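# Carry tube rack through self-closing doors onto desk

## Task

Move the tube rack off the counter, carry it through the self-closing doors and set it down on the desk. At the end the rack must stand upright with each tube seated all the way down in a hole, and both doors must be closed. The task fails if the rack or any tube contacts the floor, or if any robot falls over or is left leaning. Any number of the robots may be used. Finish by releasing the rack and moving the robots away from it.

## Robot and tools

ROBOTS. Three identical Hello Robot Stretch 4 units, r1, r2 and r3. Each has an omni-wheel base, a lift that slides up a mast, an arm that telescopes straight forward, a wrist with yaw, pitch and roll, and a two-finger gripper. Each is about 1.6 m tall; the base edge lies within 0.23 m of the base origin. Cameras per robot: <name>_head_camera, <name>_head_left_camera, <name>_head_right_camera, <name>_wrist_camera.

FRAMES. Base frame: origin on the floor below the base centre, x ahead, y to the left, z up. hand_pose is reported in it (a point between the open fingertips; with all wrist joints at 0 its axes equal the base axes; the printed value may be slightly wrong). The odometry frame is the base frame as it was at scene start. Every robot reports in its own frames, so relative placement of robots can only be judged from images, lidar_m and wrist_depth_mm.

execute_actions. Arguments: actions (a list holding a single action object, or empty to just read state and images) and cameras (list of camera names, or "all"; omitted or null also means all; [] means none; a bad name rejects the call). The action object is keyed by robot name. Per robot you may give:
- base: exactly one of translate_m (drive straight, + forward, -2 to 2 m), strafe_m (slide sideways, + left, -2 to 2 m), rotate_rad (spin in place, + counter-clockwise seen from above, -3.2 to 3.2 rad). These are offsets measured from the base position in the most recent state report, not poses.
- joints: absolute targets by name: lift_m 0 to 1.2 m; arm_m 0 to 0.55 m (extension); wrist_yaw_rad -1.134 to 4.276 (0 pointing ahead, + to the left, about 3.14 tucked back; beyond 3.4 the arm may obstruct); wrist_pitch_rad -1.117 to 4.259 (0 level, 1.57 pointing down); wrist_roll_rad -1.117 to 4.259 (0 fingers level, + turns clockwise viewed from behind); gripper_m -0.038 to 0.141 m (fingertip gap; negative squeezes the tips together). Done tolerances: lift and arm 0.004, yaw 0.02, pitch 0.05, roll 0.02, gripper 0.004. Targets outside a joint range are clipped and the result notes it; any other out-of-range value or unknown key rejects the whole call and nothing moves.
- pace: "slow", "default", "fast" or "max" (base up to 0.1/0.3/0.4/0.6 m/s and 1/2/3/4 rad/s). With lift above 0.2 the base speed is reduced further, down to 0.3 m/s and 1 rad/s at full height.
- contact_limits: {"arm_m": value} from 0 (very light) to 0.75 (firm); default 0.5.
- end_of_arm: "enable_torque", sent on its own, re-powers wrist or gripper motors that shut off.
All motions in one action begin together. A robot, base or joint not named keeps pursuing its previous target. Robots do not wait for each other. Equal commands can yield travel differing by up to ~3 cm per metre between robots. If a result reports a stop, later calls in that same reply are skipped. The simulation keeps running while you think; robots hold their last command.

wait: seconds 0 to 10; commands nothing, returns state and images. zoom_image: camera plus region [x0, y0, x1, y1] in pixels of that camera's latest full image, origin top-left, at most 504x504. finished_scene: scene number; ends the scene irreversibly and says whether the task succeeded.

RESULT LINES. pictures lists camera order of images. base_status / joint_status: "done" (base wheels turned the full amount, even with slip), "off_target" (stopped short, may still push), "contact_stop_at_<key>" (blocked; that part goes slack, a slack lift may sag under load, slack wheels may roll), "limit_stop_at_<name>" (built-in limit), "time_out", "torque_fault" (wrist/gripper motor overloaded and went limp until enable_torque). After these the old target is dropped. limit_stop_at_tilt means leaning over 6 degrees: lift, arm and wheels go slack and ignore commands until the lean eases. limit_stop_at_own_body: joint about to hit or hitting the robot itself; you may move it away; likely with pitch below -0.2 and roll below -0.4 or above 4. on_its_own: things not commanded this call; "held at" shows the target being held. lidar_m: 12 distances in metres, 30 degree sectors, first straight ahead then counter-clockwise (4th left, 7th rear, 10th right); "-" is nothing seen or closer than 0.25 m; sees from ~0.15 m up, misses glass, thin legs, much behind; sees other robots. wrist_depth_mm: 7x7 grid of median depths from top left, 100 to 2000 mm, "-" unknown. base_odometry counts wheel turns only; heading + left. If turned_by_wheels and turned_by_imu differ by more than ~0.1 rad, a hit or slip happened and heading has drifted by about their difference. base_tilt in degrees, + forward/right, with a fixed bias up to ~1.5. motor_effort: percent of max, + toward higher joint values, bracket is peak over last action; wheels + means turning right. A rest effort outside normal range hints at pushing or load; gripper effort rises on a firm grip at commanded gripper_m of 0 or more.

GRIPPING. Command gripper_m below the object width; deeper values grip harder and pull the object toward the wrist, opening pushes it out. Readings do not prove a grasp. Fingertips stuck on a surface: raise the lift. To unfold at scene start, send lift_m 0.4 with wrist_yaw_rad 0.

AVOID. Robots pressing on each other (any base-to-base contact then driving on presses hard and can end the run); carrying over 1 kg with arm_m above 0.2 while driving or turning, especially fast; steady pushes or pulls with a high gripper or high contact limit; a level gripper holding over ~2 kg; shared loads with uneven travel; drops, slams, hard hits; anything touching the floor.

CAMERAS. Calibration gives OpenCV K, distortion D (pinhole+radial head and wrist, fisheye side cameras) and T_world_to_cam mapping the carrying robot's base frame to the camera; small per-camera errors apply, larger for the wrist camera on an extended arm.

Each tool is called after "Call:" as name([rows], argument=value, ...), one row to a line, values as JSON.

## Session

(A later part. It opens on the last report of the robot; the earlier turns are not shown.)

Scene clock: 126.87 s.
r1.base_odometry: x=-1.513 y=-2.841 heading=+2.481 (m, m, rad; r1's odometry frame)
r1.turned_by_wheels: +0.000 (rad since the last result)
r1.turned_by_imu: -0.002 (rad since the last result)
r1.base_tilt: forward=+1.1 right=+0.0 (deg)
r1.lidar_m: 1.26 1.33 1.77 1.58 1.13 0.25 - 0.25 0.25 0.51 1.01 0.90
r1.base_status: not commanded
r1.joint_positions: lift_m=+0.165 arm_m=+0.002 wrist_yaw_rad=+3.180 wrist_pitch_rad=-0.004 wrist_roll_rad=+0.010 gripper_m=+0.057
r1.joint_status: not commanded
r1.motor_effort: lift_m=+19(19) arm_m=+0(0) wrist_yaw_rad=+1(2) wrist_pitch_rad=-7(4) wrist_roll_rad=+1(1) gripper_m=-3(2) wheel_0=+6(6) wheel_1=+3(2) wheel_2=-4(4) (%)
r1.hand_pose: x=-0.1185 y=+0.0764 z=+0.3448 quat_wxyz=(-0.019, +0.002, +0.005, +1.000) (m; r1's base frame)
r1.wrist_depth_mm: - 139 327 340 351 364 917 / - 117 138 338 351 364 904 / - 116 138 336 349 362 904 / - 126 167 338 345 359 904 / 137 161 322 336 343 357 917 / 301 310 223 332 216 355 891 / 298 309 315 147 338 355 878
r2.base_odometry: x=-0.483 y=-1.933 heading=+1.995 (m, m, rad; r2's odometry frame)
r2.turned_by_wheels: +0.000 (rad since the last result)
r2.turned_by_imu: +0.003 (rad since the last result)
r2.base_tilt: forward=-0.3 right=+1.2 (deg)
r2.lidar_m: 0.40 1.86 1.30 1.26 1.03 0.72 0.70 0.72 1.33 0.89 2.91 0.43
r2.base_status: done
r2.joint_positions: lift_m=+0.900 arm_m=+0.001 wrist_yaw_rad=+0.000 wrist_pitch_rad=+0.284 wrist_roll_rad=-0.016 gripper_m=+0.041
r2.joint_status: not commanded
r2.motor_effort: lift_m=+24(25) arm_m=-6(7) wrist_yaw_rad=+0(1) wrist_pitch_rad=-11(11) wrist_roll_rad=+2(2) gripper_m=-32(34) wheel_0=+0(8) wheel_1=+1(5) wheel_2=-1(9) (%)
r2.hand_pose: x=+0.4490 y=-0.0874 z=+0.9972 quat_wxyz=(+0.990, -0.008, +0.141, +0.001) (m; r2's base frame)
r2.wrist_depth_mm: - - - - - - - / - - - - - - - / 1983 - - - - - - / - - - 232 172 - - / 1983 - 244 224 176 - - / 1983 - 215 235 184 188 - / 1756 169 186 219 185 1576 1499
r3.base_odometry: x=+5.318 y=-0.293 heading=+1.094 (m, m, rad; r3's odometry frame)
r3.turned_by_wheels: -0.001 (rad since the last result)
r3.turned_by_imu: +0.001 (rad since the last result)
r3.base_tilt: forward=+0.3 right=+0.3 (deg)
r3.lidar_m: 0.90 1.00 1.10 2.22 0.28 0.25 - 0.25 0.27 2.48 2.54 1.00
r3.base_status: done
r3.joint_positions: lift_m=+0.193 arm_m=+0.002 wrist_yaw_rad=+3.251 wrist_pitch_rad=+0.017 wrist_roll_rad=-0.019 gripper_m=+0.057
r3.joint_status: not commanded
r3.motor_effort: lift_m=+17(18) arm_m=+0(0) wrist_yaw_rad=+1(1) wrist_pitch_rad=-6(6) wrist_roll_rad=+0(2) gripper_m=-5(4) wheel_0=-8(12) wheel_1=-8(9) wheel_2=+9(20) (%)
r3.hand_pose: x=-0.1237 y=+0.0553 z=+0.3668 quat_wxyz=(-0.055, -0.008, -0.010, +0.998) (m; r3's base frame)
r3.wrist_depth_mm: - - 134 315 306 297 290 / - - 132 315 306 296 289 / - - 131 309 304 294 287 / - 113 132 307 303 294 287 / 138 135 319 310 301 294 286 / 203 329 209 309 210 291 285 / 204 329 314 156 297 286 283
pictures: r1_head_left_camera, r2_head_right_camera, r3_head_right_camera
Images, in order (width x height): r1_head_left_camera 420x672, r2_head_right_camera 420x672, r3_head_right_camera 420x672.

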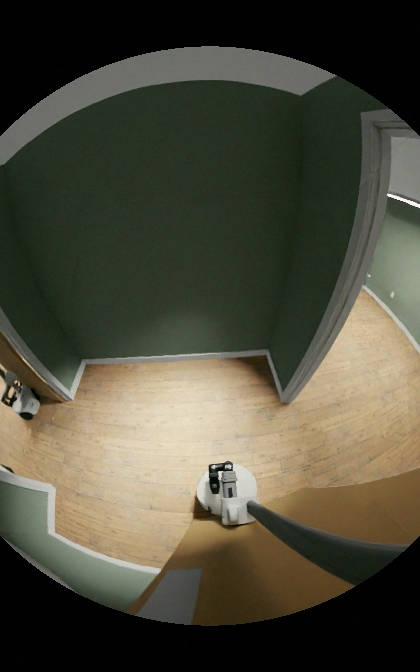

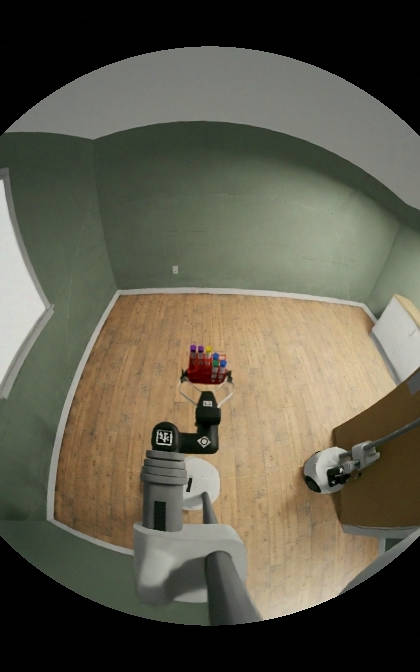

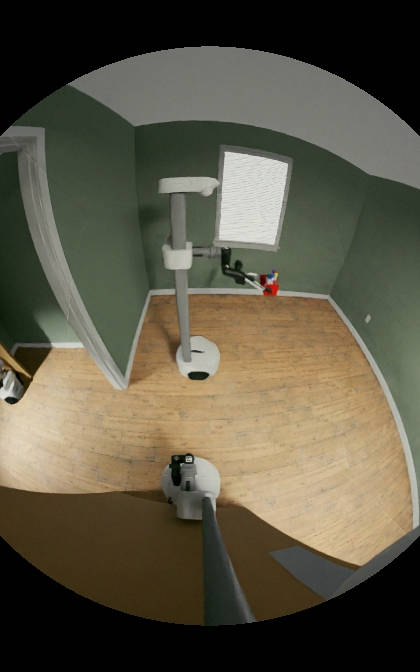

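Call:
execute_actions([
  {"r2":{"base":{"translate_m":-0.33}},"r3":{"base":{"strafe_m":-0.28},"pace":"slow"}},
], cameras=[])

Call:
execute_actions([
  {"r2":{"base":{"strafe_m":-0.55}},"r3":{"base":{"translate_m":-0.1},"pace":"slow"}},
], cameras=["r1_head_left_camera","r2_head_right_camera","r3_head_right_camera"])

Scene clock: 134.47 s.
r1.base_odometry: x=-1.513 y=-2.841 heading=+2.481 (m, m, rad; r1's odometry frame)
r1.turned_by_wheels: +0.000 (rad since the last result)
r1.turned_by_imu: -0.003 (rad since the last result)
r1.base_tilt: forward=+1.0 right=+0.0 (deg)
r1.lidar_m: 1.28 1.33 1.78 1.61 1.15 0.25 - 0.25 0.25 0.51 0.95 0.89
r1.base_status: not commanded
r1.joint_positions: lift_m=+0.165 arm_m=+0.002 wrist_yaw_rad=+3.180 wrist_pitch_rad=-0.004 wrist_roll_rad=+0.010 gripper_m=+0.057
r1.joint_status: not commanded
r1.motor_effort: lift_m=+19(19) arm_m=+0(1) wrist_yaw_rad=+2(2) wrist_pitch_rad=-7(6) wrist_roll_rad=+0(1) gripper_m=-3(3) wheel_0=+6(5) wheel_1=+3(3) wheel_2=-4(4) (%)
r1.hand_pose: x=-0.1185 y=+0.0764 z=+0.3448 quat_wxyz=(-0.019, +0.002, +0.005, +1.000) (m; r1's base frame)
r1.wrist_depth_mm: - 139 327 342 353 366 931 / - 118 139 338 347 364 891 / - 116 138 338 349 359 917 / - 126 167 336 347 357 891 / 137 161 322 334 343 355 891 / 301 310 223 332 216 355 904 / 300 306 317 147 336 353 866
r2.base_odometry: x=-0.347 y=-2.234 heading=+1.995 (m, m, rad; r2's odometry frame)
r2.turned_by_wheels: +0.000 (rad since the last result)
r2.turned_by_imu: +0.002 (rad since the last result)
r2.base_tilt: forward=-0.3 right=+1.2 (deg)
r2.lidar_m: 0.42 1.75 1.32 1.25 0.56 0.39 0.36 0.37 1.31 1.27 1.04 2.92
r2.base_status: done
r2.joint_positions: lift_m=+0.900 arm_m=+0.001 wrist_yaw_rad=+0.000 wrist_pitch_rad=+0.284 wrist_roll_rad=-0.016 gripper_m=+0.041
r2.joint_status: not commanded
r2.motor_effort: lift_m=+25(24) arm_m=-6(6) wrist_yaw_rad=+0(0) wrist_pitch_rad=-11(10) wrist_roll_rad=+2(1) gripper_m=-29(33) wheel_0=-1(4) wheel_1=+0(5) wheel_2=-2(8) (%)
r2.hand_pose: x=+0.4490 y=-0.0874 z=+0.9972 quat_wxyz=(+0.990, -0.008, +0.141, +0.001) (m; r2's base frame)
r2.wrist_depth_mm: - - - - - - - / - - - - - - - / 1983 - - - - - - / 1921 - - 234 173 - - / 1983 - 243 224 176 - - / 1921 - 214 236 185 188 - / 1756 169 186 220 185 193 1537
r3.base_odometry: x=+5.566 y=-0.421 heading=+1.094 (m, m, rad; r3's odometry frame)
r3.turned_by_wheels: +0.000 (rad since the last result)
r3.turned_by_imu: -0.002 (rad since the last result)
r3.base_tilt: forward=+0.3 right=+0.3 (deg)
r3.lidar_m: 0.96 1.00 1.23 0.77 0.28 0.25 1.67 1.73 2.35 2.21 2.24 2.54
r3.base_status: done
r3.joint_positions: lift_m=+0.193 arm_m=+0.002 wrist_yaw_rad=+3.251 wrist_pitch_rad=+0.017 wrist_roll_rad=-0.019 gripper_m=+0.057
r3.joint_status: not commanded
r3.motor_effort: lift_m=+18(18) arm_m=+0(0) wrist_yaw_rad=+1(1) wrist_pitch_rad=-6(6) wrist_roll_rad=+1(1) gripper_m=-3(4) wheel_0=+4(9) wheel_1=-8(10) wheel_2=+0(9) (%)
r3.hand_pose: x=-0.1237 y=+0.0553 z=+0.3668 quat_wxyz=(-0.055, -0.008, -0.010, +0.998) (m; r3's base frame)
r3.wrist_depth_mm: - - 134 315 307 300 294 / - - 132 314 306 297 291 / - - 131 309 304 298 293 / - 114 132 309 303 294 290 / 138 135 319 310 301 294 289 / 202 327 209 309 210 293 289 / 204 325 314 156 298 289 286
pictures: none
No camera images: the call's "cameras" was empty. Leave "cameras" out to get every camera's image.

Scene clock: 137.63 s.
r1.base_odometry: x=-1.513 y=-2.841 heading=+2.481 (m, m, rad; r1's odometry frame)
r1.turned_by_wheels: +0.000 (rad since the last result)
r1.turned_by_imu: -0.001 (rad since the last result)
r1.base_tilt: forward=+1.1 right=+0.0 (deg)
r1.lidar_m: 1.27 1.32 1.75 1.62 1.14 0.25 - 0.25 0.25 0.49 0.98 0.89
r1.base_status: not commanded
r1.joint_positions: lift_m=+0.165 arm_m=+0.002 wrist_yaw_rad=+3.180 wrist_pitch_rad=-0.004 wrist_roll_rad=+0.010 gripper_m=+0.057
r1.joint_status: not commanded
r1.motor_effort: lift_m=+19(19) arm_m=+0(0) wrist_yaw_rad=+1(1) wrist_pitch_rad=-7(6) wrist_roll_rad=+1(1) gripper_m=-1(2) wheel_0=+6(6) wheel_1=+3(3) wheel_2=-4(4) (%)
r1.hand_pose: x=-0.1185 y=+0.0764 z=+0.3448 quat_wxyz=(-0.019, +0.002, +0.005, +1.000) (m; r1's base frame)
r1.wrist_depth_mm: - 139 329 340 353 366 917 / - 117 139 336 353 366 904 / - 115 138 338 351 359 917 / - 126 166 336 345 359 891 / 138 161 320 332 345 357 891 / 303 310 224 334 216 357 891 / 301 309 314 147 336 353 866
r2.base_odometry: x=+0.154 y=-2.007 heading=+1.995 (m, m, rad; r2's odometry frame)
r2.turned_by_wheels: +0.000 (rad since the last result)
r2.turned_by_imu: -0.001 (rad since the last result)
r2.base_tilt: forward=-0.3 right=+1.2 (deg)
r2.lidar_m: 0.40 2.63 1.90 1.59 0.55 0.43 1.89 1.88 0.76 0.76 0.64 0.68
r2.base_status: done
r2.joint_positions: lift_m=+0.900 arm_m=+0.001 wrist_yaw_rad=+0.000 wrist_pitch_rad=+0.284 wrist_roll_rad=-0.016 gripper_m=+0.041
r2.joint_status: not commanded
r2.motor_effort: lift_m=+25(24) arm_m=-6(6) wrist_yaw_rad=+0(0) wrist_pitch_rad=-11(10) wrist_roll_rad=+1(0) gripper_m=-31(35) wheel_0=+0(4) wheel_1=+0(8) wheel_2=-1(4) (%)
r2.hand_pose: x=+0.4490 y=-0.0874 z=+0.9972 quat_wxyz=(+0.990, -0.008, +0.141, +0.001) (m; r2's base frame)
r2.wrist_depth_mm: - - - - - - - / - - - - - - - / - - - - - - - / - - - 232 172 - - / - - 242 224 177 - - / - - 215 236 185 187 - / 1863 169 185 219 184 193 1537
r3.base_odometry: x=+5.520 y=-0.509 heading=+1.093 (m, m, rad; r3's odometry frame)
r3.turned_by_wheels: -0.001 (rad since the last result)
r3.turned_by_imu: +0.000 (rad since the last result)
r3.base_tilt: forward=+0.3 right=+0.3 (deg)
r3.lidar_m: 0.52 0.50 0.67 0.56 0.25 0.25 1.57 0.25 2.35 2.22 2.26 2.62
r3.base_status: done
r3.joint_positions: lift_m=+0.193 arm_m=+0.002 wrist_yaw_rad=+3.251 wrist_pitch_rad=+0.017 wrist_roll_rad=-0.019 gripper_m=+0.057
r3.joint_status: not commanded
r3.motor_effort: lift_m=+17(18) arm_m=+0(0) wrist_yaw_rad=+1(1) wrist_pitch_rad=-6(6) wrist_roll_rad=-2(0) gripper_m=-5(2) wheel_0=-8(12) wheel_1=-8(14) wheel_2=+8(15) (%)
r3.hand_pose: x=-0.1237 y=+0.0553 z=+0.3668 quat_wxyz=(-0.055, -0.008, -0.010, +0.998) (m; r3's base frame)
r3.wrist_depth_mm: - - 134 312 297 282 270 / - - 132 309 296 281 270 / - - 131 303 294 281 268 / - 113 132 304 294 279 267 / 138 135 324 307 293 277 267 / 202 345 209 306 210 276 266 / 204 343 317 155 287 270 265
pictures: r1_head_left_camera, r2_head_right_camera, r3_head_right_camera
Images, in order (width x height): r1_head_left_camera 420x672, r2_head_right_camera 420x672, r3_head_right_camera 420x672.

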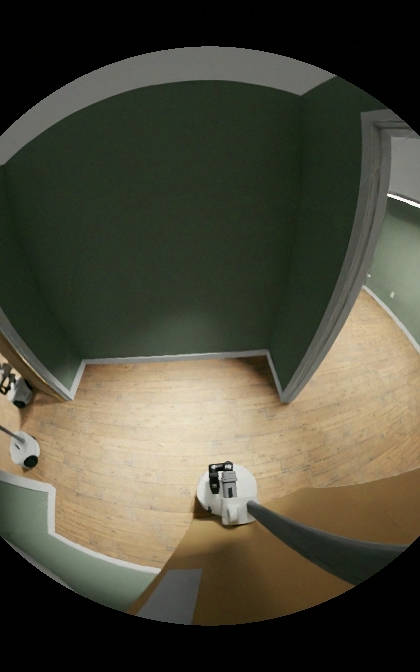

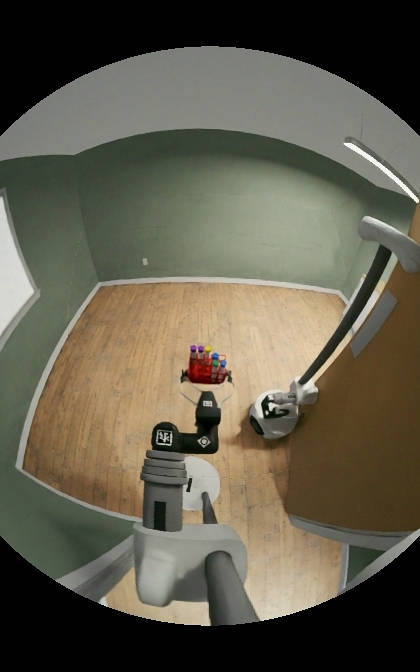

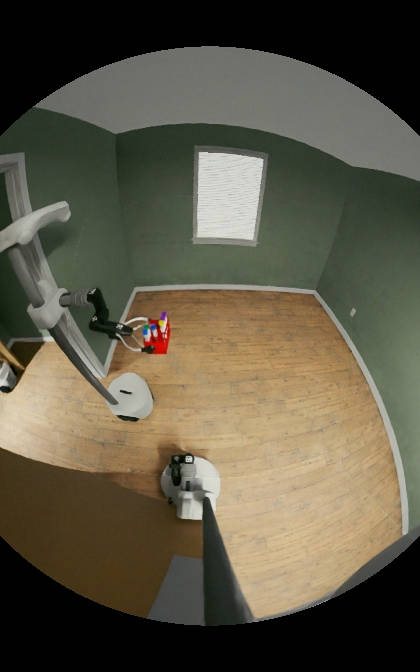

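Call:
execute_actions([
  {"r2":{"base":{"strafe_m":-0.18}}},
], cameras=[])

Call:
execute_actions([
  {"r2":{"base":{"translate_m":-0.43}}},
], cameras=["r1_head_left_camera","r2_head_right_camera"])

Scene clock: 141.50 s.
r1.base_odometry: x=-1.513 y=-2.841 heading=+2.481 (m, m, rad; r1's odometry frame)
r1.turned_by_wheels: +0.000 (rad since the last result)
r1.turned_by_imu: -0.001 (rad since the last result)
r1.base_tilt: forward=+1.1 right=-0.1 (deg)
r1.lidar_m: 1.28 1.32 1.78 1.61 1.14 0.25 - 0.25 0.25 0.49 0.98 0.91
r1.base_status: not commanded
r1.joint_positions: lift_m=+0.165 arm_m=+0.002 wrist_yaw_rad=+3.180 wrist_pitch_rad=-0.004 wrist_roll_rad=+0.010 gripper_m=+0.057
r1.joint_status: not commanded
r1.motor_effort: lift_m=+19(19) arm_m=+0(1) wrist_yaw_rad=+1(1) wrist_pitch_rad=-6(7) wrist_roll_rad=+0(1) gripper_m=+0(2) wheel_0=+6(6) wheel_1=+2(3) wheel_2=-4(4) (%)
r1.hand_pose: x=-0.1185 y=+0.0764 z=+0.3448 quat_wxyz=(-0.019, +0.002, +0.005, +1.000) (m; r1's base frame)
r1.wrist_depth_mm: - 139 330 338 351 364 904 / - 117 139 340 349 362 904 / - 116 138 338 347 362 917 / - 126 167 336 347 362 917 / 138 162 320 334 345 355 904 / 300 310 224 330 215 355 891 / 301 307 314 147 338 349 866
r2.base_odometry: x=+0.318 y=-1.933 heading=+1.995 (m, m, rad; r2's odometry frame)
r2.turned_by_wheels: +0.000 (rad since the last result)
r2.turned_by_imu: +0.000 (rad since the last result)
r2.base_tilt: forward=-0.4 right=+1.2 (deg)
r2.lidar_m: 0.43 2.83 2.05 1.58 0.54 0.59 1.91 1.62 0.59 0.57 0.52 0.52
r2.base_status: done
r2.joint_positions: lift_m=+0.900 arm_m=+0.001 wrist_yaw_rad=+0.000 wrist_pitch_rad=+0.284 wrist_roll_rad=-0.016 gripper_m=+0.041
r2.joint_status: not commanded
r2.motor_effort: lift_m=+24(24) arm_m=-6(6) wrist_yaw_rad=+0(0) wrist_pitch_rad=-11(11) wrist_roll_rad=+0(0) gripper_m=-29(30) wheel_0=+0(3) wheel_1=+0(9) wheel_2=-1(6) (%)
r2.hand_pose: x=+0.4490 y=-0.0874 z=+0.9972 quat_wxyz=(+0.990, -0.008, +0.141, +0.001) (m; r2's base frame)
r2.wrist_depth_mm: - - - - - - - / - - - - - - - / - - - - - - - / - - - 232 172 - - / - - 243 225 177 - - / - - 215 235 184 188 - / 1756 168 186 220 185 1576 1499
r3.base_odometry: x=+5.520 y=-0.509 heading=+1.093 (m, m, rad; r3's odometry frame)
r3.turned_by_wheels: +0.000 (rad since the last result)
r3.turned_by_imu: +0.000 (rad since the last result)
r3.base_tilt: forward=+0.3 right=+0.3 (deg)
r3.lidar_m: 0.35 0.33 0.51 0.55 0.25 0.25 1.55 0.25 2.37 2.22 2.26 2.65
r3.base_status: not commanded
r3.joint_positions: lift_m=+0.193 arm_m=+0.002 wrist_yaw_rad=+3.251 wrist_pitch_rad=+0.017 wrist_roll_rad=-0.019 gripper_m=+0.057
r3.joint_status: not commanded
r3.motor_effort: lift_m=+18(18) arm_m=+0(0) wrist_yaw_rad=+2(1) wrist_pitch_rad=-6(6) wrist_roll_rad=-1(1) gripper_m=-3(4) wheel_0=-8(8) wheel_1=-8(8) wheel_2=+9(9) (%)
r3.hand_pose: x=-0.1237 y=+0.0553 z=+0.3668 quat_wxyz=(-0.055, -0.008, -0.010, +0.998) (m; r3's base frame)
r3.wrist_depth_mm: - - 134 312 296 281 270 / - - 132 309 294 281 270 / - - 131 304 294 281 270 / - 114 132 303 294 279 268 / 138 135 322 309 293 277 267 / 203 345 209 307 209 277 266 / 205 342 319 156 287 271 265
pictures: none
No camera images: the call's "cameras" was empty. Leave "cameras" out to get every camera's image.

Scene clock: 144.43 s.
r1.base_odometry: x=-1.513 y=-2.841 heading=+2.481 (m, m, rad; r1's odometry frame)
r1.turned_by_wheels: +0.000 (rad since the last result)
r1.turned_by_imu: -0.001 (rad since the last result)
r1.base_tilt: forward=+1.1 right=+0.0 (deg)
r1.lidar_m: 1.27 1.33 1.75 1.46 1.13 0.25 - 0.25 0.25 0.50 0.99 0.89
r1.base_status: not commanded
r1.joint_positions: lift_m=+0.165 arm_m=+0.002 wrist_yaw_rad=+3.180 wrist_pitch_rad=-0.004 wrist_roll_rad=+0.010 gripper_m=+0.057
r1.joint_status: not commanded
r1.motor_effort: lift_m=+19(19) arm_m=-1(0) wrist_yaw_rad=+1(1) wrist_pitch_rad=-6(6) wrist_roll_rad=+1(1) gripper_m=-2(3) wheel_0=+6(6) wheel_1=+3(2) wheel_2=-4(4) (%)
r1.hand_pose: x=-0.1185 y=+0.0764 z=+0.3448 quat_wxyz=(-0.019, +0.002, +0.005, +1.000) (m; r1's base frame)
r1.wrist_depth_mm: - 139 330 342 353 364 904 / - 118 139 338 351 366 917 / - 116 138 338 349 359 917 / - 126 168 336 347 357 904 / 137 161 324 332 345 355 904 / 304 310 224 332 216 353 878 / 301 309 319 147 338 353 878
r2.base_odometry: x=+0.495 y=-2.325 heading=+1.994 (m, m, rad; r2's odometry frame)
r2.turned_by_wheels: +0.000 (rad since the last result)
r2.turned_by_imu: +0.001 (rad since the last result)
r2.base_tilt: forward=-0.3 right=+1.2 (deg)
r2.lidar_m: 0.42 2.88 2.07 0.40 0.98 1.35 1.48 1.64 1.17 0.53 0.55 0.86
r2.base_status: done
r2.joint_positions: lift_m=+0.900 arm_m=+0.001 wrist_yaw_rad=+0.000 wrist_pitch_rad=+0.284 wrist_roll_rad=-0.016 gripper_m=+0.041
r2.joint_status: not commanded
r2.motor_effort: lift_m=+25(25) arm_m=-6(6) wrist_yaw_rad=+0(0) wrist_pitch_rad=-12(11) wrist_roll_rad=+3(3) gripper_m=-33(31) wheel_0=-1(8) wheel_1=+0(5) wheel_2=-2(8) (%)
r2.hand_pose: x=+0.4490 y=-0.0874 z=+0.9972 quat_wxyz=(+0.990, -0.008, +0.141, +0.001) (m; r2's base frame)
r2.wrist_depth_mm: - - - - - - - / - - - - - - 778 / - - - - - - - / - - - 232 172 - - / - - 244 224 177 - - / - - 214 235 185 187 1366 / 1863 170 186 220 184 866 809
r3.base_odometry: x=+5.520 y=-0.509 heading=+1.093 (m, m, rad; r3's odometry frame)
r3.turned_by_wheels: +0.000 (rad since the last result)
r3.turned_by_imu: +0.000 (rad since the last result)
r3.base_tilt: forward=+0.3 right=+0.3 (deg)
r3.lidar_m: 2.46 1.38 0.60 0.56 0.25 0.25 1.58 0.25 2.36 2.21 2.29 2.62
r3.base_status: not commanded
r3.joint_positions: lift_m=+0.193 arm_m=+0.002 wrist_yaw_rad=+3.251 wrist_pitch_rad=+0.017 wrist_roll_rad=-0.019 gripper_m=+0.057
r3.joint_status: not commanded
r3.motor_effort: lift_m=+18(18) arm_m=+0(0) wrist_yaw_rad=+1(1) wrist_pitch_rad=-6(6) wrist_roll_rad=-2(0) gripper_m=-1(3) wheel_0=-8(8) wheel_1=-8(8) wheel_2=+8(9) (%)
r3.hand_pose: x=-0.1237 y=+0.0553 z=+0.3668 quat_wxyz=(-0.055, -0.008, -0.010, +0.998) (m; r3's base frame)
r3.wrist_depth_mm: - - 134 314 296 281 270 / - - 132 309 294 281 270 / - - 131 304 294 279 268 / - 114 132 304 293 278 268 / 138 135 324 307 293 279 268 / 203 343 208 309 209 277 266 / 204 343 319 156 287 270 265
pictures: r1_head_left_camera, r2_head_right_camera
Images, in order (width x height): r1_head_left_camera 420x672, r2_head_right_camera 420x672.

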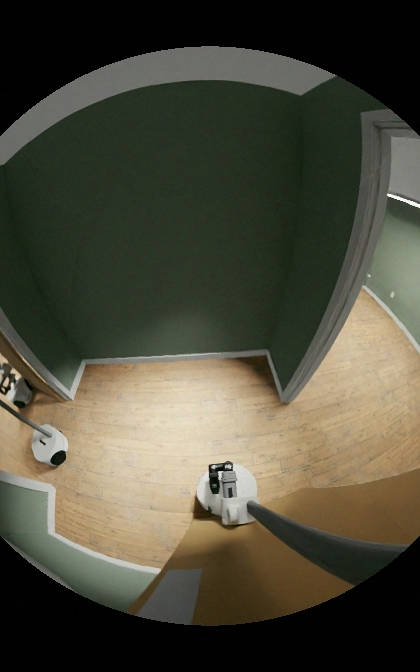

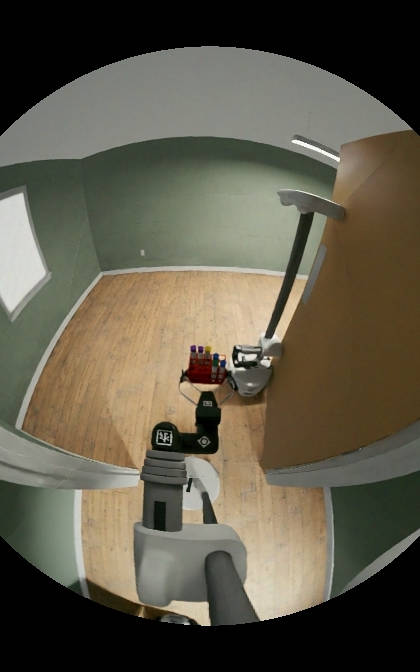

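Call:
execute_actions([
  {"r2":{"base":{"translate_m":-0.85}}},
], cameras=[])

Call:
execute_actions([
  {"r2":{"base":{"strafe_m":-0.35}},"r3":{"base":{"strafe_m":-0.6},"pace":"slow"}},
], cameras=["r1_head_left_camera","r3_head_left_camera"])

Scene clock: 153.30 s.
r1.base_odometry: x=-1.513 y=-2.841 heading=+2.481 (m, m, rad; r1's odometry frame)
r1.turned_by_wheels: +0.000 (rad since the last result)
r1.turned_by_imu: -0.003 (rad since the last result)
r1.base_tilt: forward=+1.1 right=+0.0 (deg)
r1.lidar_m: 1.28 1.32 0.64 0.62 1.16 0.25 - 0.25 0.25 0.50 0.99 0.90
r1.base_status: not commanded
r1.joint_positions: lift_m=+0.165 arm_m=+0.002 wrist_yaw_rad=+3.180 wrist_pitch_rad=-0.004 wrist_roll_rad=+0.010 gripper_m=+0.057
r1.joint_status: not commanded
r1.motor_effort: lift_m=+19(19) arm_m=+0(0) wrist_yaw_rad=+1(1) wrist_pitch_rad=-5(6) wrist_roll_rad=+1(1) gripper_m=-2(2) wheel_0=+6(6) wheel_1=+2(3) wheel_2=-4(4) (%)
r1.hand_pose: x=-0.1185 y=+0.0764 z=+0.3448 quat_wxyz=(-0.019, +0.002, +0.005, +1.000) (m; r1's base frame)
r1.wrist_depth_mm: - 139 329 342 351 366 931 / - 117 139 336 351 362 917 / - 116 138 340 349 362 917 / - 126 167 334 345 357 904 / 137 161 320 332 343 357 904 / 301 310 224 332 216 355 904 / 301 306 315 146 338 351 878
r2.base_odometry: x=+0.845 y=-3.100 heading=+1.994 (m, m, rad; r2's odometry frame)
r2.turned_by_wheels: +0.000 (rad since the last result)
r2.turned_by_imu: +0.003 (rad since the last result)
r2.base_tilt: forward=-0.3 right=+1.2 (deg)
r2.lidar_m: 0.41 0.86 0.97 0.92 0.96 0.67 0.63 1.51 1.18 1.10 1.11 0.95
r2.base_status: done
r2.joint_positions: lift_m=+0.900 arm_m=+0.001 wrist_yaw_rad=+0.000 wrist_pitch_rad=+0.283 wrist_roll_rad=-0.016 gripper_m=+0.041
r2.joint_status: not commanded
r2.motor_effort: lift_m=+24(25) arm_m=-6(6) wrist_yaw_rad=+0(1) wrist_pitch_rad=-11(11) wrist_roll_rad=+0(3) gripper_m=-32(32) wheel_0=+0(5) wheel_1=-1(3) wheel_2=-1(8) (%)
r2.hand_pose: x=+0.4490 y=-0.0874 z=+0.9973 quat_wxyz=(+0.990, -0.008, +0.141, +0.001) (m; r2's base frame)
r2.wrist_depth_mm: - - - - - 1336 723 / - - - - - 1366 741 / - - - - - 1366 723 / - - - 232 172 1205 750 / 723 - 243 224 177 1205 750 / 683 - 216 236 185 187 759 / 661 169 185 220 185 193 699
r3.base_odometry: x=+5.520 y=-0.509 heading=+1.093 (m, m, rad; r3's odometry frame)
r3.turned_by_wheels: +0.000 (rad since the last result)
r3.turned_by_imu: +0.000 (rad since the last result)
r3.base_tilt: forward=+0.4 right=+0.4 (deg)
r3.lidar_m: 2.46 1.38 1.30 0.53 0.25 0.25 1.58 0.25 2.36 2.20 2.29 2.63
r3.base_status: not commanded
r3.joint_positions: lift_m=+0.193 arm_m=+0.002 wrist_yaw_rad=+3.251 wrist_pitch_rad=+0.017 wrist_roll_rad=-0.019 gripper_m=+0.057
r3.joint_status: not commanded
r3.motor_effort: lift_m=+18(18) arm_m=+0(0) wrist_yaw_rad=+1(1) wrist_pitch_rad=-6(6) wrist_roll_rad=-3(1) gripper_m=-4(3) wheel_0=-8(8) wheel_1=-8(8) wheel_2=+9(8) (%)
r3.hand_pose: x=-0.1237 y=+0.0553 z=+0.3668 quat_wxyz=(-0.055, -0.008, -0.010, +0.998) (m; r3's base frame)
r3.wrist_depth_mm: - - 134 312 297 281 270 / - - 132 309 296 281 270 / - - 131 304 294 281 268 / - 113 132 304 294 279 268 / 138 135 322 307 293 278 267 / 203 345 208 307 210 277 266 / 205 343 319 156 289 270 265
pictures: none
No camera images: the call's "cameras" was empty. Leave "cameras" out to get every camera's image.

Scene clock: 160.43 s.
r1.base_odometry: x=-1.513 y=-2.841 heading=+2.481 (m, m, rad; r1's odometry frame)
r1.turned_by_wheels: +0.000 (rad since the last result)
r1.turned_by_imu: -0.002 (rad since the last result)
r1.base_tilt: forward=+1.1 right=-0.1 (deg)
r1.lidar_m: 1.27 1.32 0.75 1.62 1.13 0.25 - 0.25 0.25 0.51 1.02 0.89
r1.base_status: not commanded
r1.joint_positions: lift_m=+0.165 arm_m=+0.002 wrist_yaw_rad=+3.180 wrist_pitch_rad=-0.004 wrist_roll_rad=+0.010 gripper_m=+0.057
r1.joint_status: not commanded
r1.motor_effort: lift_m=+19(19) arm_m=-1(0) wrist_yaw_rad=+2(1) wrist_pitch_rad=-6(6) wrist_roll_rad=+1(1) gripper_m=-2(3) wheel_0=+6(5) wheel_1=+3(3) wheel_2=-4(4) (%)
r1.hand_pose: x=-0.1185 y=+0.0764 z=+0.3448 quat_wxyz=(-0.019, +0.002, +0.005, +1.000) (m; r1's base frame)
r1.wrist_depth_mm: - 139 329 340 353 366 917 / - 117 139 338 351 366 904 / - 116 139 338 349 359 904 / - 126 167 336 347 362 917 / 137 161 322 334 347 357 904 / 300 314 224 330 216 357 904 / 301 309 317 147 340 353 891
r2.base_odometry: x=+1.164 y=-2.956 heading=+1.994 (m, m, rad; r2's odometry frame)
r2.turned_by_wheels: +0.000 (rad since the last result)
r2.turned_by_imu: +0.001 (rad since the last result)
r2.base_tilt: forward=-0.3 right=+1.2 (deg)
r2.lidar_m: 0.41 1.08 1.08 1.27 0.94 0.76 1.42 1.13 0.81 0.76 0.80 0.42
r2.base_status: done
r2.joint_positions: lift_m=+0.900 arm_m=+0.001 wrist_yaw_rad=+0.000 wrist_pitch_rad=+0.283 wrist_roll_rad=-0.016 gripper_m=+0.041
r2.joint_status: not commanded
r2.motor_effort: lift_m=+24(24) arm_m=-6(6) wrist_yaw_rad=+0(0) wrist_pitch_rad=-10(10) wrist_roll_rad=+1(1) gripper_m=-33(35) wheel_0=+0(7) wheel_1=+0(9) wheel_2=+0(4) (%)
r2.hand_pose: x=+0.4490 y=-0.0874 z=+0.9973 quat_wxyz=(+0.990, -0.008, +0.141, +0.001) (m; r2's base frame)
r2.wrist_depth_mm: 1078 891 768 668 603 512 517 / - 946 809 691 621 525 535 / - 991 831 707 603 539 549 / - 1025 866 232 172 564 574 / - 1118 244 224 175 585 597 / - 1138 214 236 185 187 615 / 1863 169 186 219 184 193 621
r3.base_odometry: x=+6.053 y=-0.785 heading=+1.093 (m, m, rad; r3's odometry frame)
r3.turned_by_wheels: +0.000 (rad since the last result)
r3.turned_by_imu: -0.003 (rad since the last result)
r3.base_tilt: forward=+0.3 right=+0.3 (deg)
r3.lidar_m: 2.51 2.29 1.21 1.29 1.51 1.65 1.54 1.56 1.74 1.60 1.66 2.17
r3.base_status: done
r3.joint_positions: lift_m=+0.193 arm_m=+0.002 wrist_yaw_rad=+3.251 wrist_pitch_rad=+0.017 wrist_roll_rad=-0.019 gripper_m=+0.057
r3.joint_status: not commanded
r3.motor_effort: lift_m=+18(18) arm_m=+0(0) wrist_yaw_rad=+1(1) wrist_pitch_rad=-6(6) wrist_roll_rad=+0(2) gripper_m=-2(3) wheel_0=+5(9) wheel_1=-4(14) wheel_2=+0(11) (%)
r3.hand_pose: x=-0.1237 y=+0.0553 z=+0.3668 quat_wxyz=(-0.055, -0.008, -0.010, +0.998) (m; r3's base frame)
r3.wrist_depth_mm: - - 134 - - - - / - - 132 - - - - / - - 131 1618 1618 1618 - / - 114 132 1618 1661 1618 - / 138 135 1618 1618 1618 1576 - / 203 1661 209 1618 209 1499 1430 / 205 1042 960 156 946 917 976
pictures: r1_head_left_camera, r3_head_left_camera
Images, in order (width x height): r1_head_left_camera 420x672, r3_head_left_camera 420x672.

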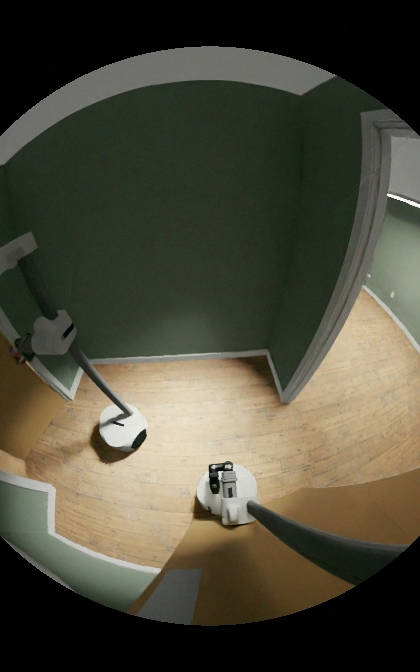

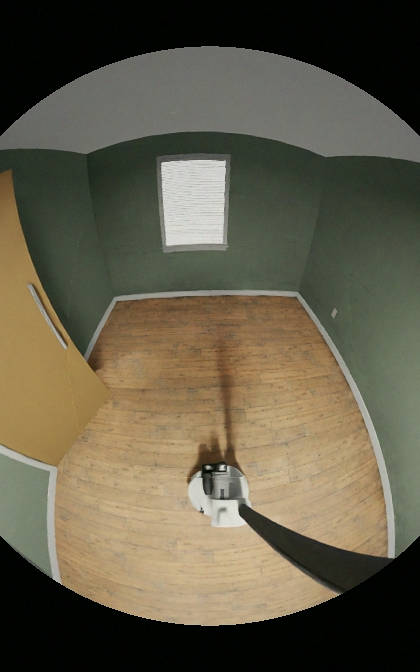

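Call:
execute_actions([
  {"r2":{"base":{"strafe_m":-0.1}},"r1":{"base":{"rotate_rad":0.14},"pace":"slow"}},
], cameras=[])

Call:
execute_actions([
  {"r2":{"base":{"translate_m":-1.05}}},
], cameras=["r1_head_right_camera","r2_head_left_camera"])

Scene clock: 166.07 s.
r1.base_odometry: x=-1.513 y=-2.840 heading=+2.620 (m, m, rad; r1's odometry frame)
r1.turned_by_wheels: +0.139 (rad since the last result)
r1.turned_by_imu: +0.137 (rad since the last result)
r1.base_tilt: forward=+1.0 right=-0.1 (deg)
r1.lidar_m: 1.27 0.81 0.81 1.62 0.30 0.25 - 0.25 0.26 3.84 0.90 1.00
r1.base_status: done
r1.joint_positions: lift_m=+0.165 arm_m=+0.002 wrist_yaw_rad=+3.180 wrist_pitch_rad=-0.004 wrist_roll_rad=+0.010 gripper_m=+0.057
r1.joint_status: not commanded
r1.motor_effort: lift_m=+19(18) arm_m=+0(0) wrist_yaw_rad=+1(2) wrist_pitch_rad=-6(5) wrist_roll_rad=+1(0) gripper_m=-3(2) wheel_0=-7(9) wheel_1=-8(13) wheel_2=-1(6) (%)
r1.hand_pose: x=-0.1185 y=+0.0764 z=+0.3448 quat_wxyz=(-0.019, +0.002, +0.005, +1.000) (m; r1's base frame)
r1.wrist_depth_mm: - 139 325 325 327 329 831 / - 117 138 325 327 327 831 / - 116 139 324 324 325 820 / - 126 167 324 325 324 809 / 138 161 320 320 322 322 820 / 317 317 223 320 215 322 809 / 315 315 315 147 319 320 788
r2.base_odometry: x=+1.255 y=-2.915 heading=+1.995 (m, m, rad; r2's odometry frame)
r2.turned_by_wheels: +0.000 (rad since the last result)
r2.turned_by_imu: +0.001 (rad since the last result)
r2.base_tilt: forward=-0.3 right=+1.2 (deg)
r2.lidar_m: 0.43 0.88 1.14 1.36 0.94 0.82 1.40 1.00 0.71 0.66 0.67 0.83
r2.base_status: done
r2.joint_positions: lift_m=+0.900 arm_m=+0.001 wrist_yaw_rad=+0.000 wrist_pitch_rad=+0.283 wrist_roll_rad=-0.016 gripper_m=+0.041
r2.joint_status: not commanded
r2.motor_effort: lift_m=+23(23) arm_m=-7(6) wrist_yaw_rad=+0(0) wrist_pitch_rad=-10(11) wrist_roll_rad=+2(1) gripper_m=-32(31) wheel_0=+0(8) wheel_1=+1(8) wheel_2=+1(1) (%)
r2.hand_pose: x=+0.4490 y=-0.0874 z=+0.9973 quat_wxyz=(+0.990, -0.008, +0.141, +0.001) (m; r2's base frame)
r2.wrist_depth_mm: 591 597 585 597 512 517 517 / 609 615 615 615 530 539 535 / 627 634 627 621 544 554 549 / 654 661 647 232 171 569 569 / 683 676 243 224 176 597 591 / 707 699 214 235 185 187 609 / 715 169 185 219 185 634 627
r3.base_odometry: x=+6.053 y=-0.785 heading=+1.093 (m, m, rad; r3's odometry frame)
r3.turned_by_wheels: +0.000 (rad since the last result)
r3.turned_by_imu: +0.000 (rad since the last result)
r3.base_tilt: forward=+0.3 right=+0.3 (deg)
r3.lidar_m: 2.52 2.31 1.58 1.46 1.53 1.61 1.53 1.58 1.74 1.60 1.66 2.16
r3.base_status: not commanded
r3.joint_positions: lift_m=+0.193 arm_m=+0.002 wrist_yaw_rad=+3.251 wrist_pitch_rad=+0.017 wrist_roll_rad=-0.019 gripper_m=+0.057
r3.joint_status: not commanded
r3.motor_effort: lift_m=+18(18) arm_m=+0(0) wrist_yaw_rad=+1(1) wrist_pitch_rad=-6(6) wrist_roll_rad=+0(2) gripper_m=-5(4) wheel_0=+5(5) wheel_1=-4(4) wheel_2=+1(1) (%)
r3.hand_pose: x=-0.1237 y=+0.0553 z=+0.3668 quat_wxyz=(-0.055, -0.008, -0.010, +0.998) (m; r3's base frame)
r3.wrist_depth_mm: - - 134 - - - - / - - 132 - - - - / - - 131 1618 1618 1576 - / - 114 132 1618 1618 1618 - / 138 135 1618 1618 1576 1618 - / 203 1661 210 1618 209 1499 1430 / 205 1042 976 156 931 917 976
pictures: none
No camera images: the call's "cameras" was empty. Leave "cameras" out to get every camera's image.

Scene clock: 171.03 s.
r1.base_odometry: x=-1.513 y=-2.840 heading=+2.620 (m, m, rad; r1's odometry frame)
r1.turned_by_wheels: +0.000 (rad since the last result)
r1.turned_by_imu: -0.002 (rad since the last result)
r1.base_tilt: forward=+1.1 right=+0.0 (deg)
r1.lidar_m: 0.50 0.65 1.72 1.61 0.27 0.25 - 0.25 0.28 3.85 0.56 0.38
r1.base_status: not commanded
r1.joint_positions: lift_m=+0.165 arm_m=+0.002 wrist_yaw_rad=+3.180 wrist_pitch_rad=-0.004 wrist_roll_rad=+0.010 gripper_m=+0.057
r1.joint_status: not commanded
r1.motor_effort: lift_m=+19(18) arm_m=+0(1) wrist_yaw_rad=+1(1) wrist_pitch_rad=-8(8) wrist_roll_rad=+0(1) gripper_m=-3(2) wheel_0=-7(7) wheel_1=-8(8) wheel_2=-1(1) (%)
r1.hand_pose: x=-0.1185 y=+0.0764 z=+0.3448 quat_wxyz=(-0.019, +0.002, +0.005, +1.000) (m; r1's base frame)
r1.wrist_depth_mm: - 139 325 329 329 329 831 / - 117 139 327 327 325 809 / - 116 138 325 324 325 809 / - 126 167 322 324 324 809 / 137 161 324 320 320 324 820 / 317 319 223 319 216 324 809 / 314 315 317 147 319 319 788
r2.base_odometry: x=+1.687 y=-3.872 heading=+1.994 (m, m, rad; r2's odometry frame)
r2.turned_by_wheels: +0.000 (rad since the last result)
r2.turned_by_imu: +0.003 (rad since the last result)
r2.base_tilt: forward=-0.3 right=+1.2 (deg)
r2.lidar_m: 0.42 1.97 0.41 0.44 0.75 3.37 0.42 0.37 0.53 0.69 0.72 0.98
r2.base_status: done
r2.joint_positions: lift_m=+0.900 arm_m=+0.001 wrist_yaw_rad=+0.000 wrist_pitch_rad=+0.283 wrist_roll_rad=-0.016 gripper_m=+0.041
r2.joint_status: not commanded
r2.motor_effort: lift_m=+23(24) arm_m=-6(6) wrist_yaw_rad=+0(0) wrist_pitch_rad=-11(11) wrist_roll_rad=+2(1) gripper_m=-30(34) wheel_0=-1(5) wheel_1=-1(5) wheel_2=-2(8) (%)
r2.hand_pose: x=+0.4490 y=-0.0874 z=+0.9973 quat_wxyz=(+0.990, -0.008, +0.141, +0.001) (m; r2's base frame)
r2.wrist_depth_mm: 1499 1576 1576 1576 1499 1336 904 / 1576 1661 1661 1618 1576 1366 917 / 1661 1708 1708 1708 1618 1397 931 / 1661 1708 1756 231 171 1281 931 / 1756 1863 245 224 176 1336 960 / 1808 1808 214 236 184 188 946 / 1808 169 186 218 185 1205 866
r3.base_odometry: x=+6.053 y=-0.785 heading=+1.093 (m, m, rad; r3's odometry frame)
r3.turned_by_wheels: +0.000 (rad since the last result)
r3.turned_by_imu: +0.000 (rad since the last result)
r3.base_tilt: forward=+0.3 right=+0.3 (deg)
r3.lidar_m: 2.52 2.31 1.59 1.47 1.51 1.63 1.53 1.57 1.72 1.60 1.64 2.14
r3.base_status: not commanded
r3.joint_positions: lift_m=+0.193 arm_m=+0.002 wrist_yaw_rad=+3.251 wrist_pitch_rad=+0.017 wrist_roll_rad=-0.019 gripper_m=+0.057
r3.joint_status: not commanded
r3.motor_effort: lift_m=+18(18) arm_m=+0(0) wrist_yaw_rad=+1(1) wrist_pitch_rad=-6(6) wrist_roll_rad=+2(0) gripper_m=-4(1) wheel_0=+5(5) wheel_1=-4(4) wheel_2=+1(1) (%)
r3.hand_pose: x=-0.1237 y=+0.0553 z=+0.3668 quat_wxyz=(-0.055, -0.008, -0.010, +0.998) (m; r3's base frame)
r3.wrist_depth_mm: - - 134 - - - - / - - 132 - - - - / - - 131 1661 1618 1576 - / - 114 132 1618 1618 1661 - / 138 135 1661 1618 1618 1618 - / 204 1661 209 1576 209 1499 1464 / 205 1042 976 156 946 917 976
pictures: r1_head_right_camera, r2_head_left_camera
Images, in order (width x height): r1_head_right_camera 420x672, r2_head_left_camera 420x672.

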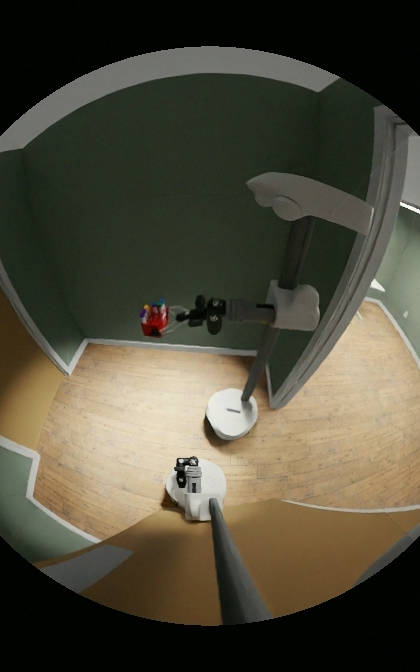

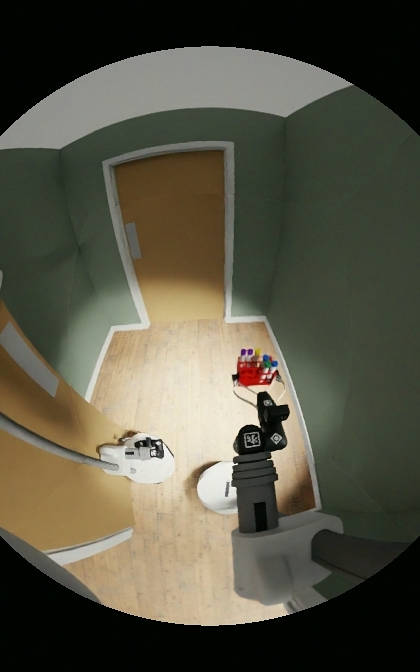

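Call:
execute_actions([
  {"r2":{"base":{"translate_m":-0.09},"pace":"slow"}},
], cameras=[])

Call:
execute_actions([
  {"r2":{"base":{"strafe_m":0.13},"pace":"slow"}},
], cameras=[])

Call:
execute_actions([
  {"r2":{"base":{"translate_m":-0.11},"pace":"slow"}},
], cameras=["r1_head_right_camera","r2_head_left_camera"])

Scene clock: 176.50 s.
r1.base_odometry: x=-1.513 y=-2.840 heading=+2.620 (m, m, rad; r1's odometry frame)
r1.turned_by_wheels: +0.000 (rad since the last result)
r1.turned_by_imu: -0.002 (rad since the last result)
r1.base_tilt: forward=+1.1 right=+0.0 (deg)
r1.lidar_m: 0.57 1.38 1.68 1.62 0.30 0.25 - 0.25 0.26 3.85 0.50 0.43
r1.base_status: not commanded
r1.joint_positions: lift_m=+0.165 arm_m=+0.002 wrist_yaw_rad=+3.180 wrist_pitch_rad=-0.004 wrist_roll_rad=+0.010 gripper_m=+0.057
r1.joint_status: not commanded
r1.motor_effort: lift_m=+19(19) arm_m=+0(0) wrist_yaw_rad=+1(1) wrist_pitch_rad=-7(8) wrist_roll_rad=+1(1) gripper_m=-3(2) wheel_0=-7(7) wheel_1=-7(8) wheel_2=-1(1) (%)
r1.hand_pose: x=-0.1185 y=+0.0764 z=+0.3448 quat_wxyz=(-0.019, +0.002, +0.005, +1.000) (m; r1's base frame)
r1.wrist_depth_mm: - 139 327 325 327 329 820 / - 117 139 325 325 325 820 / - 116 138 324 324 325 820 / - 126 167 320 324 325 820 / 137 161 320 320 320 324 809 / 317 319 224 319 216 322 809 / 317 317 317 147 320 320 798
r2.base_odometry: x=+1.724 y=-3.954 heading=+1.994 (m, m, rad; r2's odometry frame)
r2.turned_by_wheels: +0.000 (rad since the last result)
r2.turned_by_imu: +0.001 (rad since the last result)
r2.base_tilt: forward=-0.3 right=+1.2 (deg)
r2.lidar_m: 0.42 0.61 0.44 0.50 0.74 3.37 3.66 0.29 0.39 0.69 0.72 0.96
r2.base_status: done
r2.joint_positions: lift_m=+0.900 arm_m=+0.001 wrist_yaw_rad=+0.000 wrist_pitch_rad=+0.283 wrist_roll_rad=-0.016 gripper_m=+0.041
r2.joint_status: not commanded
r2.motor_effort: lift_m=+23(23) arm_m=-6(6) wrist_yaw_rad=+0(0) wrist_pitch_rad=-10(11) wrist_roll_rad=+1(1) gripper_m=-30(33) wheel_0=-1(1) wheel_1=-1(5) wheel_2=+0(3) (%)
r2.hand_pose: x=+0.4490 y=-0.0874 z=+0.9973 quat_wxyz=(+0.990, -0.008, +0.141, +0.001) (m; r2's base frame)
r2.wrist_depth_mm: 1576 1708 1661 1661 1576 1366 917 / 1661 1756 1756 1708 1708 1336 917 / 1708 1756 1808 1756 1661 1397 946 / 1756 1808 1863 233 173 1308 960 / 1808 1921 244 224 176 1366 946 / 1983 1863 215 234 185 187 946 / 1756 169 186 219 185 193 866
r3.base_odometry: x=+6.053 y=-0.785 heading=+1.093 (m, m, rad; r3's odometry frame)
r3.turned_by_wheels: +0.000 (rad since the last result)
r3.turned_by_imu: +0.000 (rad since the last result)
r3.base_tilt: forward=+0.3 right=+0.3 (deg)
r3.lidar_m: 2.50 2.30 1.58 1.47 1.50 1.64 1.55 1.56 1.73 1.61 1.67 2.15
r3.base_status: not commanded
r3.joint_positions: lift_m=+0.193 arm_m=+0.002 wrist_yaw_rad=+3.251 wrist_pitch_rad=+0.017 wrist_roll_rad=-0.019 gripper_m=+0.057
r3.joint_status: not commanded
r3.motor_effort: lift_m=+17(18) arm_m=+0(0) wrist_yaw_rad=+1(1) wrist_pitch_rad=-6(6) wrist_roll_rad=+0(0) gripper_m=-3(4) wheel_0=+5(5) wheel_1=-5(5) wheel_2=+1(1) (%)
r3.hand_pose: x=-0.1237 y=+0.0553 z=+0.3668 quat_wxyz=(-0.055, -0.008, -0.010, +0.998) (m; r3's base frame)
r3.wrist_depth_mm: - - 134 - - - - / - - 132 - - - - / - - 131 1618 1618 1576 - / - 113 132 1618 1618 1618 - / 138 135 1618 1661 1661 1576 - / 203 1661 208 1576 210 1499 1430 / 204 1060 976 156 946 917 976
pictures: none
No camera images: the call's "cameras" was empty. Leave "cameras" out to get every camera's image.

Scene clock: 178.93 s.
r1.base_odometry: x=-1.513 y=-2.840 heading=+2.620 (m, m, rad; r1's odometry frame)
r1.turned_by_wheels: +0.000 (rad since the last result)
r1.turned_by_imu: -0.001 (rad since the last result)
r1.base_tilt: forward=+1.1 right=+0.0 (deg)
r1.lidar_m: 0.45 1.39 1.70 1.60 0.29 0.25 - 0.25 0.26 3.85 0.33 0.33
r1.base_status: not commanded
r1.joint_positions: lift_m=+0.165 arm_m=+0.002 wrist_yaw_rad=+3.180 wrist_pitch_rad=-0.004 wrist_roll_rad=+0.010 gripper_m=+0.057
r1.joint_status: not commanded
r1.motor_effort: lift_m=+19(19) arm_m=+0(0) wrist_yaw_rad=+1(2) wrist_pitch_rad=-8(7) wrist_roll_rad=+1(1) gripper_m=-2(3) wheel_0=-7(7) wheel_1=-8(8) wheel_2=-1(1) (%)
r1.hand_pose: x=-0.1185 y=+0.0764 z=+0.3448 quat_wxyz=(-0.019, +0.002, +0.005, +1.000) (m; r1's base frame)
r1.wrist_depth_mm: - 140 325 329 327 329 820 / - 117 139 325 325 327 820 / - 116 138 322 327 325 809 / - 126 167 325 325 325 820 / 138 161 320 320 322 325 809 / 315 317 223 319 216 322 798 / 315 319 319 147 319 322 788
r2.base_odometry: x=+1.605 y=-4.008 heading=+1.994 (m, m, rad; r2's odometry frame)
r2.turned_by_wheels: +0.000 (rad since the last result)
r2.turned_by_imu: +0.000 (rad since the last result)
r2.base_tilt: forward=-0.3 right=+1.2 (deg)
r2.lidar_m: 0.42 0.38 0.34 0.46 0.62 3.18 3.62 0.35 0.38 0.81 0.85 0.42
r2.base_status: done
r2.joint_positions: lift_m=+0.900 arm_m=+0.001 wrist_yaw_rad=+0.000 wrist_pitch_rad=+0.283 wrist_roll_rad=-0.016 gripper_m=+0.041
r2.joint_status: not commanded
r2.motor_effort: lift_m=+24(24) arm_m=-6(6) wrist_yaw_rad=+0(1) wrist_pitch_rad=-11(10) wrist_roll_rad=+1(2) gripper_m=-32(30) wheel_0=-2(11) wheel_1=+1(5) wheel_2=-1(2) (%)
r2.hand_pose: x=+0.4490 y=-0.0874 z=+0.9973 quat_wxyz=(+0.990, -0.008, +0.141, +0.001) (m; r2's base frame)
r2.wrist_depth_mm: 1576 1661 1661 1708 1576 1537 1098 / 1661 1708 1708 1708 1618 1661 1118 / 1708 1756 1756 1808 1708 1661 1118 / 1708 1808 1808 232 171 1576 1138 / 1863 1808 243 225 176 1661 1160 / 1863 1921 215 235 184 188 1160 / 1756 169 186 220 185 1430 1060
r3.base_odometry: x=+6.053 y=-0.785 heading=+1.093 (m, m, rad; r3's odometry frame)
r3.turned_by_wheels: +0.000 (rad since the last result)
r3.turned_by_imu: +0.000 (rad since the last result)
r3.base_tilt: forward=+0.3 right=+0.3 (deg)
r3.lidar_m: 2.50 2.33 1.59 1.48 1.51 1.66 1.54 1.58 1.73 1.61 1.67 2.15
r3.base_status: not commanded
r3.joint_positions: lift_m=+0.193 arm_m=+0.002 wrist_yaw_rad=+3.251 wrist_pitch_rad=+0.017 wrist_roll_rad=-0.019 gripper_m=+0.057
r3.joint_status: not commanded
r3.motor_effort: lift_m=+18(18) arm_m=+0(0) wrist_yaw_rad=+1(1) wrist_pitch_rad=-6(7) wrist_roll_rad=-1(3) gripper_m=-3(3) wheel_0=+5(5) wheel_1=-4(4) wheel_2=+1(0) (%)
r3.hand_pose: x=-0.1237 y=+0.0553 z=+0.3668 quat_wxyz=(-0.055, -0.008, -0.010, +0.998) (m; r3's base frame)
r3.wrist_depth_mm: - - 134 - - - - / - - 131 - - - - / - - 131 1618 1618 1618 - / - 114 132 1618 1618 1576 - / 138 135 1618 1618 1618 1618 - / 203 1661 209 1618 210 1499 1430 / 204 1060 960 156 946 904 976
pictures: none
No camera images: the call's "cameras" was empty. Leave "cameras" out to get every camera's image.

Scene clock: 181.30 s.
r1.base_odometry: x=-1.513 y=-2.840 heading=+2.620 (m, m, rad; r1's odometry frame)
r1.turned_by_wheels: +0.000 (rad since the last result)
r1.turned_by_imu: -0.001 (rad since the last result)
r1.base_tilt: forward=+1.1 right=-0.1 (deg)
r1.lidar_m: 0.44 1.37 1.70 1.60 0.29 0.25 - 0.25 0.27 3.85 0.41 0.44
r1.base_status: not commanded
r1.joint_positions: lift_m=+0.165 arm_m=+0.002 wrist_yaw_rad=+3.180 wrist_pitch_rad=-0.004 wrist_roll_rad=+0.010 gripper_m=+0.057
r1.joint_status: not commanded
r1.motor_effort: lift_m=+19(19) arm_m=+0(0) wrist_yaw_rad=+1(1) wrist_pitch_rad=-8(6) wrist_roll_rad=+1(0) gripper_m=-2(2) wheel_0=-7(7) wheel_1=-7(8) wheel_2=-1(1) (%)
r1.hand_pose: x=-0.1185 y=+0.0764 z=+0.3448 quat_wxyz=(-0.019, +0.002, +0.005, +1.000) (m; r1's base frame)
r1.wrist_depth_mm: - 139 322 327 327 329 831 / - 117 139 325 324 325 820 / - 116 138 325 325 327 809 / - 126 167 324 322 325 820 / 138 161 320 320 324 322 809 / 315 317 224 317 216 320 820 / 314 315 317 147 320 322 788
r2.base_odometry: x=+1.650 y=-4.108 heading=+1.994 (m, m, rad; r2's odometry frame)
r2.turned_by_wheels: +0.000 (rad since the last result)
r2.turned_by_imu: +0.000 (rad since the last result)
r2.base_tilt: forward=-0.3 right=+1.2 (deg)
r2.lidar_m: 0.42 0.42 0.41 0.59 0.60 3.19 3.49 0.33 0.27 0.66 0.86 1.15
r2.base_status: done
r2.joint_positions: lift_m=+0.900 arm_m=+0.001 wrist_yaw_rad=+0.000 wrist_pitch_rad=+0.283 wrist_roll_rad=-0.016 gripper_m=+0.041
r2.joint_status: not commanded
r2.motor_effort: lift_m=+23(24) arm_m=-6(6) wrist_yaw_rad=+0(0) wrist_pitch_rad=-10(10) wrist_roll_rad=+0(1) gripper_m=-32(32) wheel_0=-1(3) wheel_1=-2(3) wheel_2=+1(3) (%)
r2.hand_pose: x=+0.4490 y=-0.0874 z=+0.9973 quat_wxyz=(+0.990, -0.008, +0.141, +0.001) (m; r2's base frame)
r2.wrist_depth_mm: 1708 1708 1756 1756 1708 1618 1118 / 1708 1863 1863 1808 1756 1618 1118 / 1756 1921 1863 1921 1863 1618 1160 / 1863 1921 1983 233 172 1576 1138 / 1921 1983 243 224 176 1618 1160 / 1863 - 215 235 184 188 1138 / 1708 169 185 220 185 193 1042
r3.base_odometry: x=+6.053 y=-0.785 heading=+1.093 (m, m, rad; r3's odometry frame)
r3.turned_by_wheels: +0.000 (rad since the last result)
r3.turned_by_imu: +0.000 (rad since the last result)
r3.base_tilt: forward=+0.3 right=+0.4 (deg)
r3.lidar_m: 2.51 2.34 1.59 1.47 1.52 1.61 1.51 1.57 1.75 1.61 1.66 2.16
r3.base_status: not commanded
r3.joint_positions: lift_m=+0.193 arm_m=+0.002 wrist_yaw_rad=+3.251 wrist_pitch_rad=+0.017 wrist_roll_rad=-0.019 gripper_m=+0.057
r3.joint_status: not commanded
r3.motor_effort: lift_m=+17(18) arm_m=+0(0) wrist_yaw_rad=+1(1) wrist_pitch_rad=-6(6) wrist_roll_rad=+1(2) gripper_m=-2(4) wheel_0=+5(5) wheel_1=-4(4) wheel_2=+0(1) (%)
r3.hand_pose: x=-0.1237 y=+0.0553 z=+0.3668 quat_wxyz=(-0.055, -0.008, -0.010, +0.998) (m; r3's base frame)
r3.wrist_depth_mm: - - 134 - - - - / - - 132 - - - - / - - 131 1661 1618 1618 - / - 113 132 1618 1618 1576 - / 138 135 1661 1661 1618 1618 - / 203 1661 209 1618 210 1499 1430 / 204 1042 960 156 931 917 960
pictures: r1_head_right_camera, r2_head_left_camera
Images, in order (width x height): r1_head_right_camera 420x672, r2_head_left_camera 420x672.

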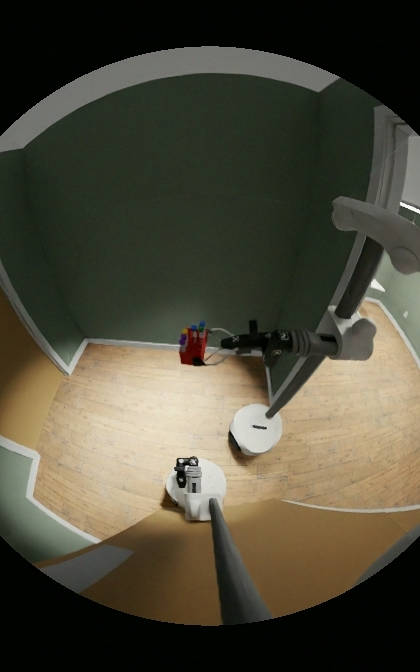

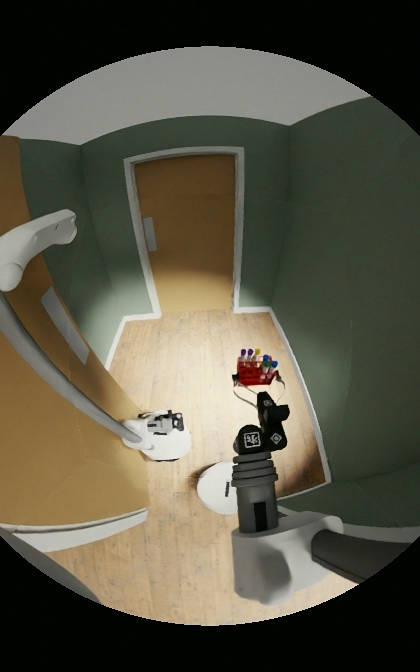

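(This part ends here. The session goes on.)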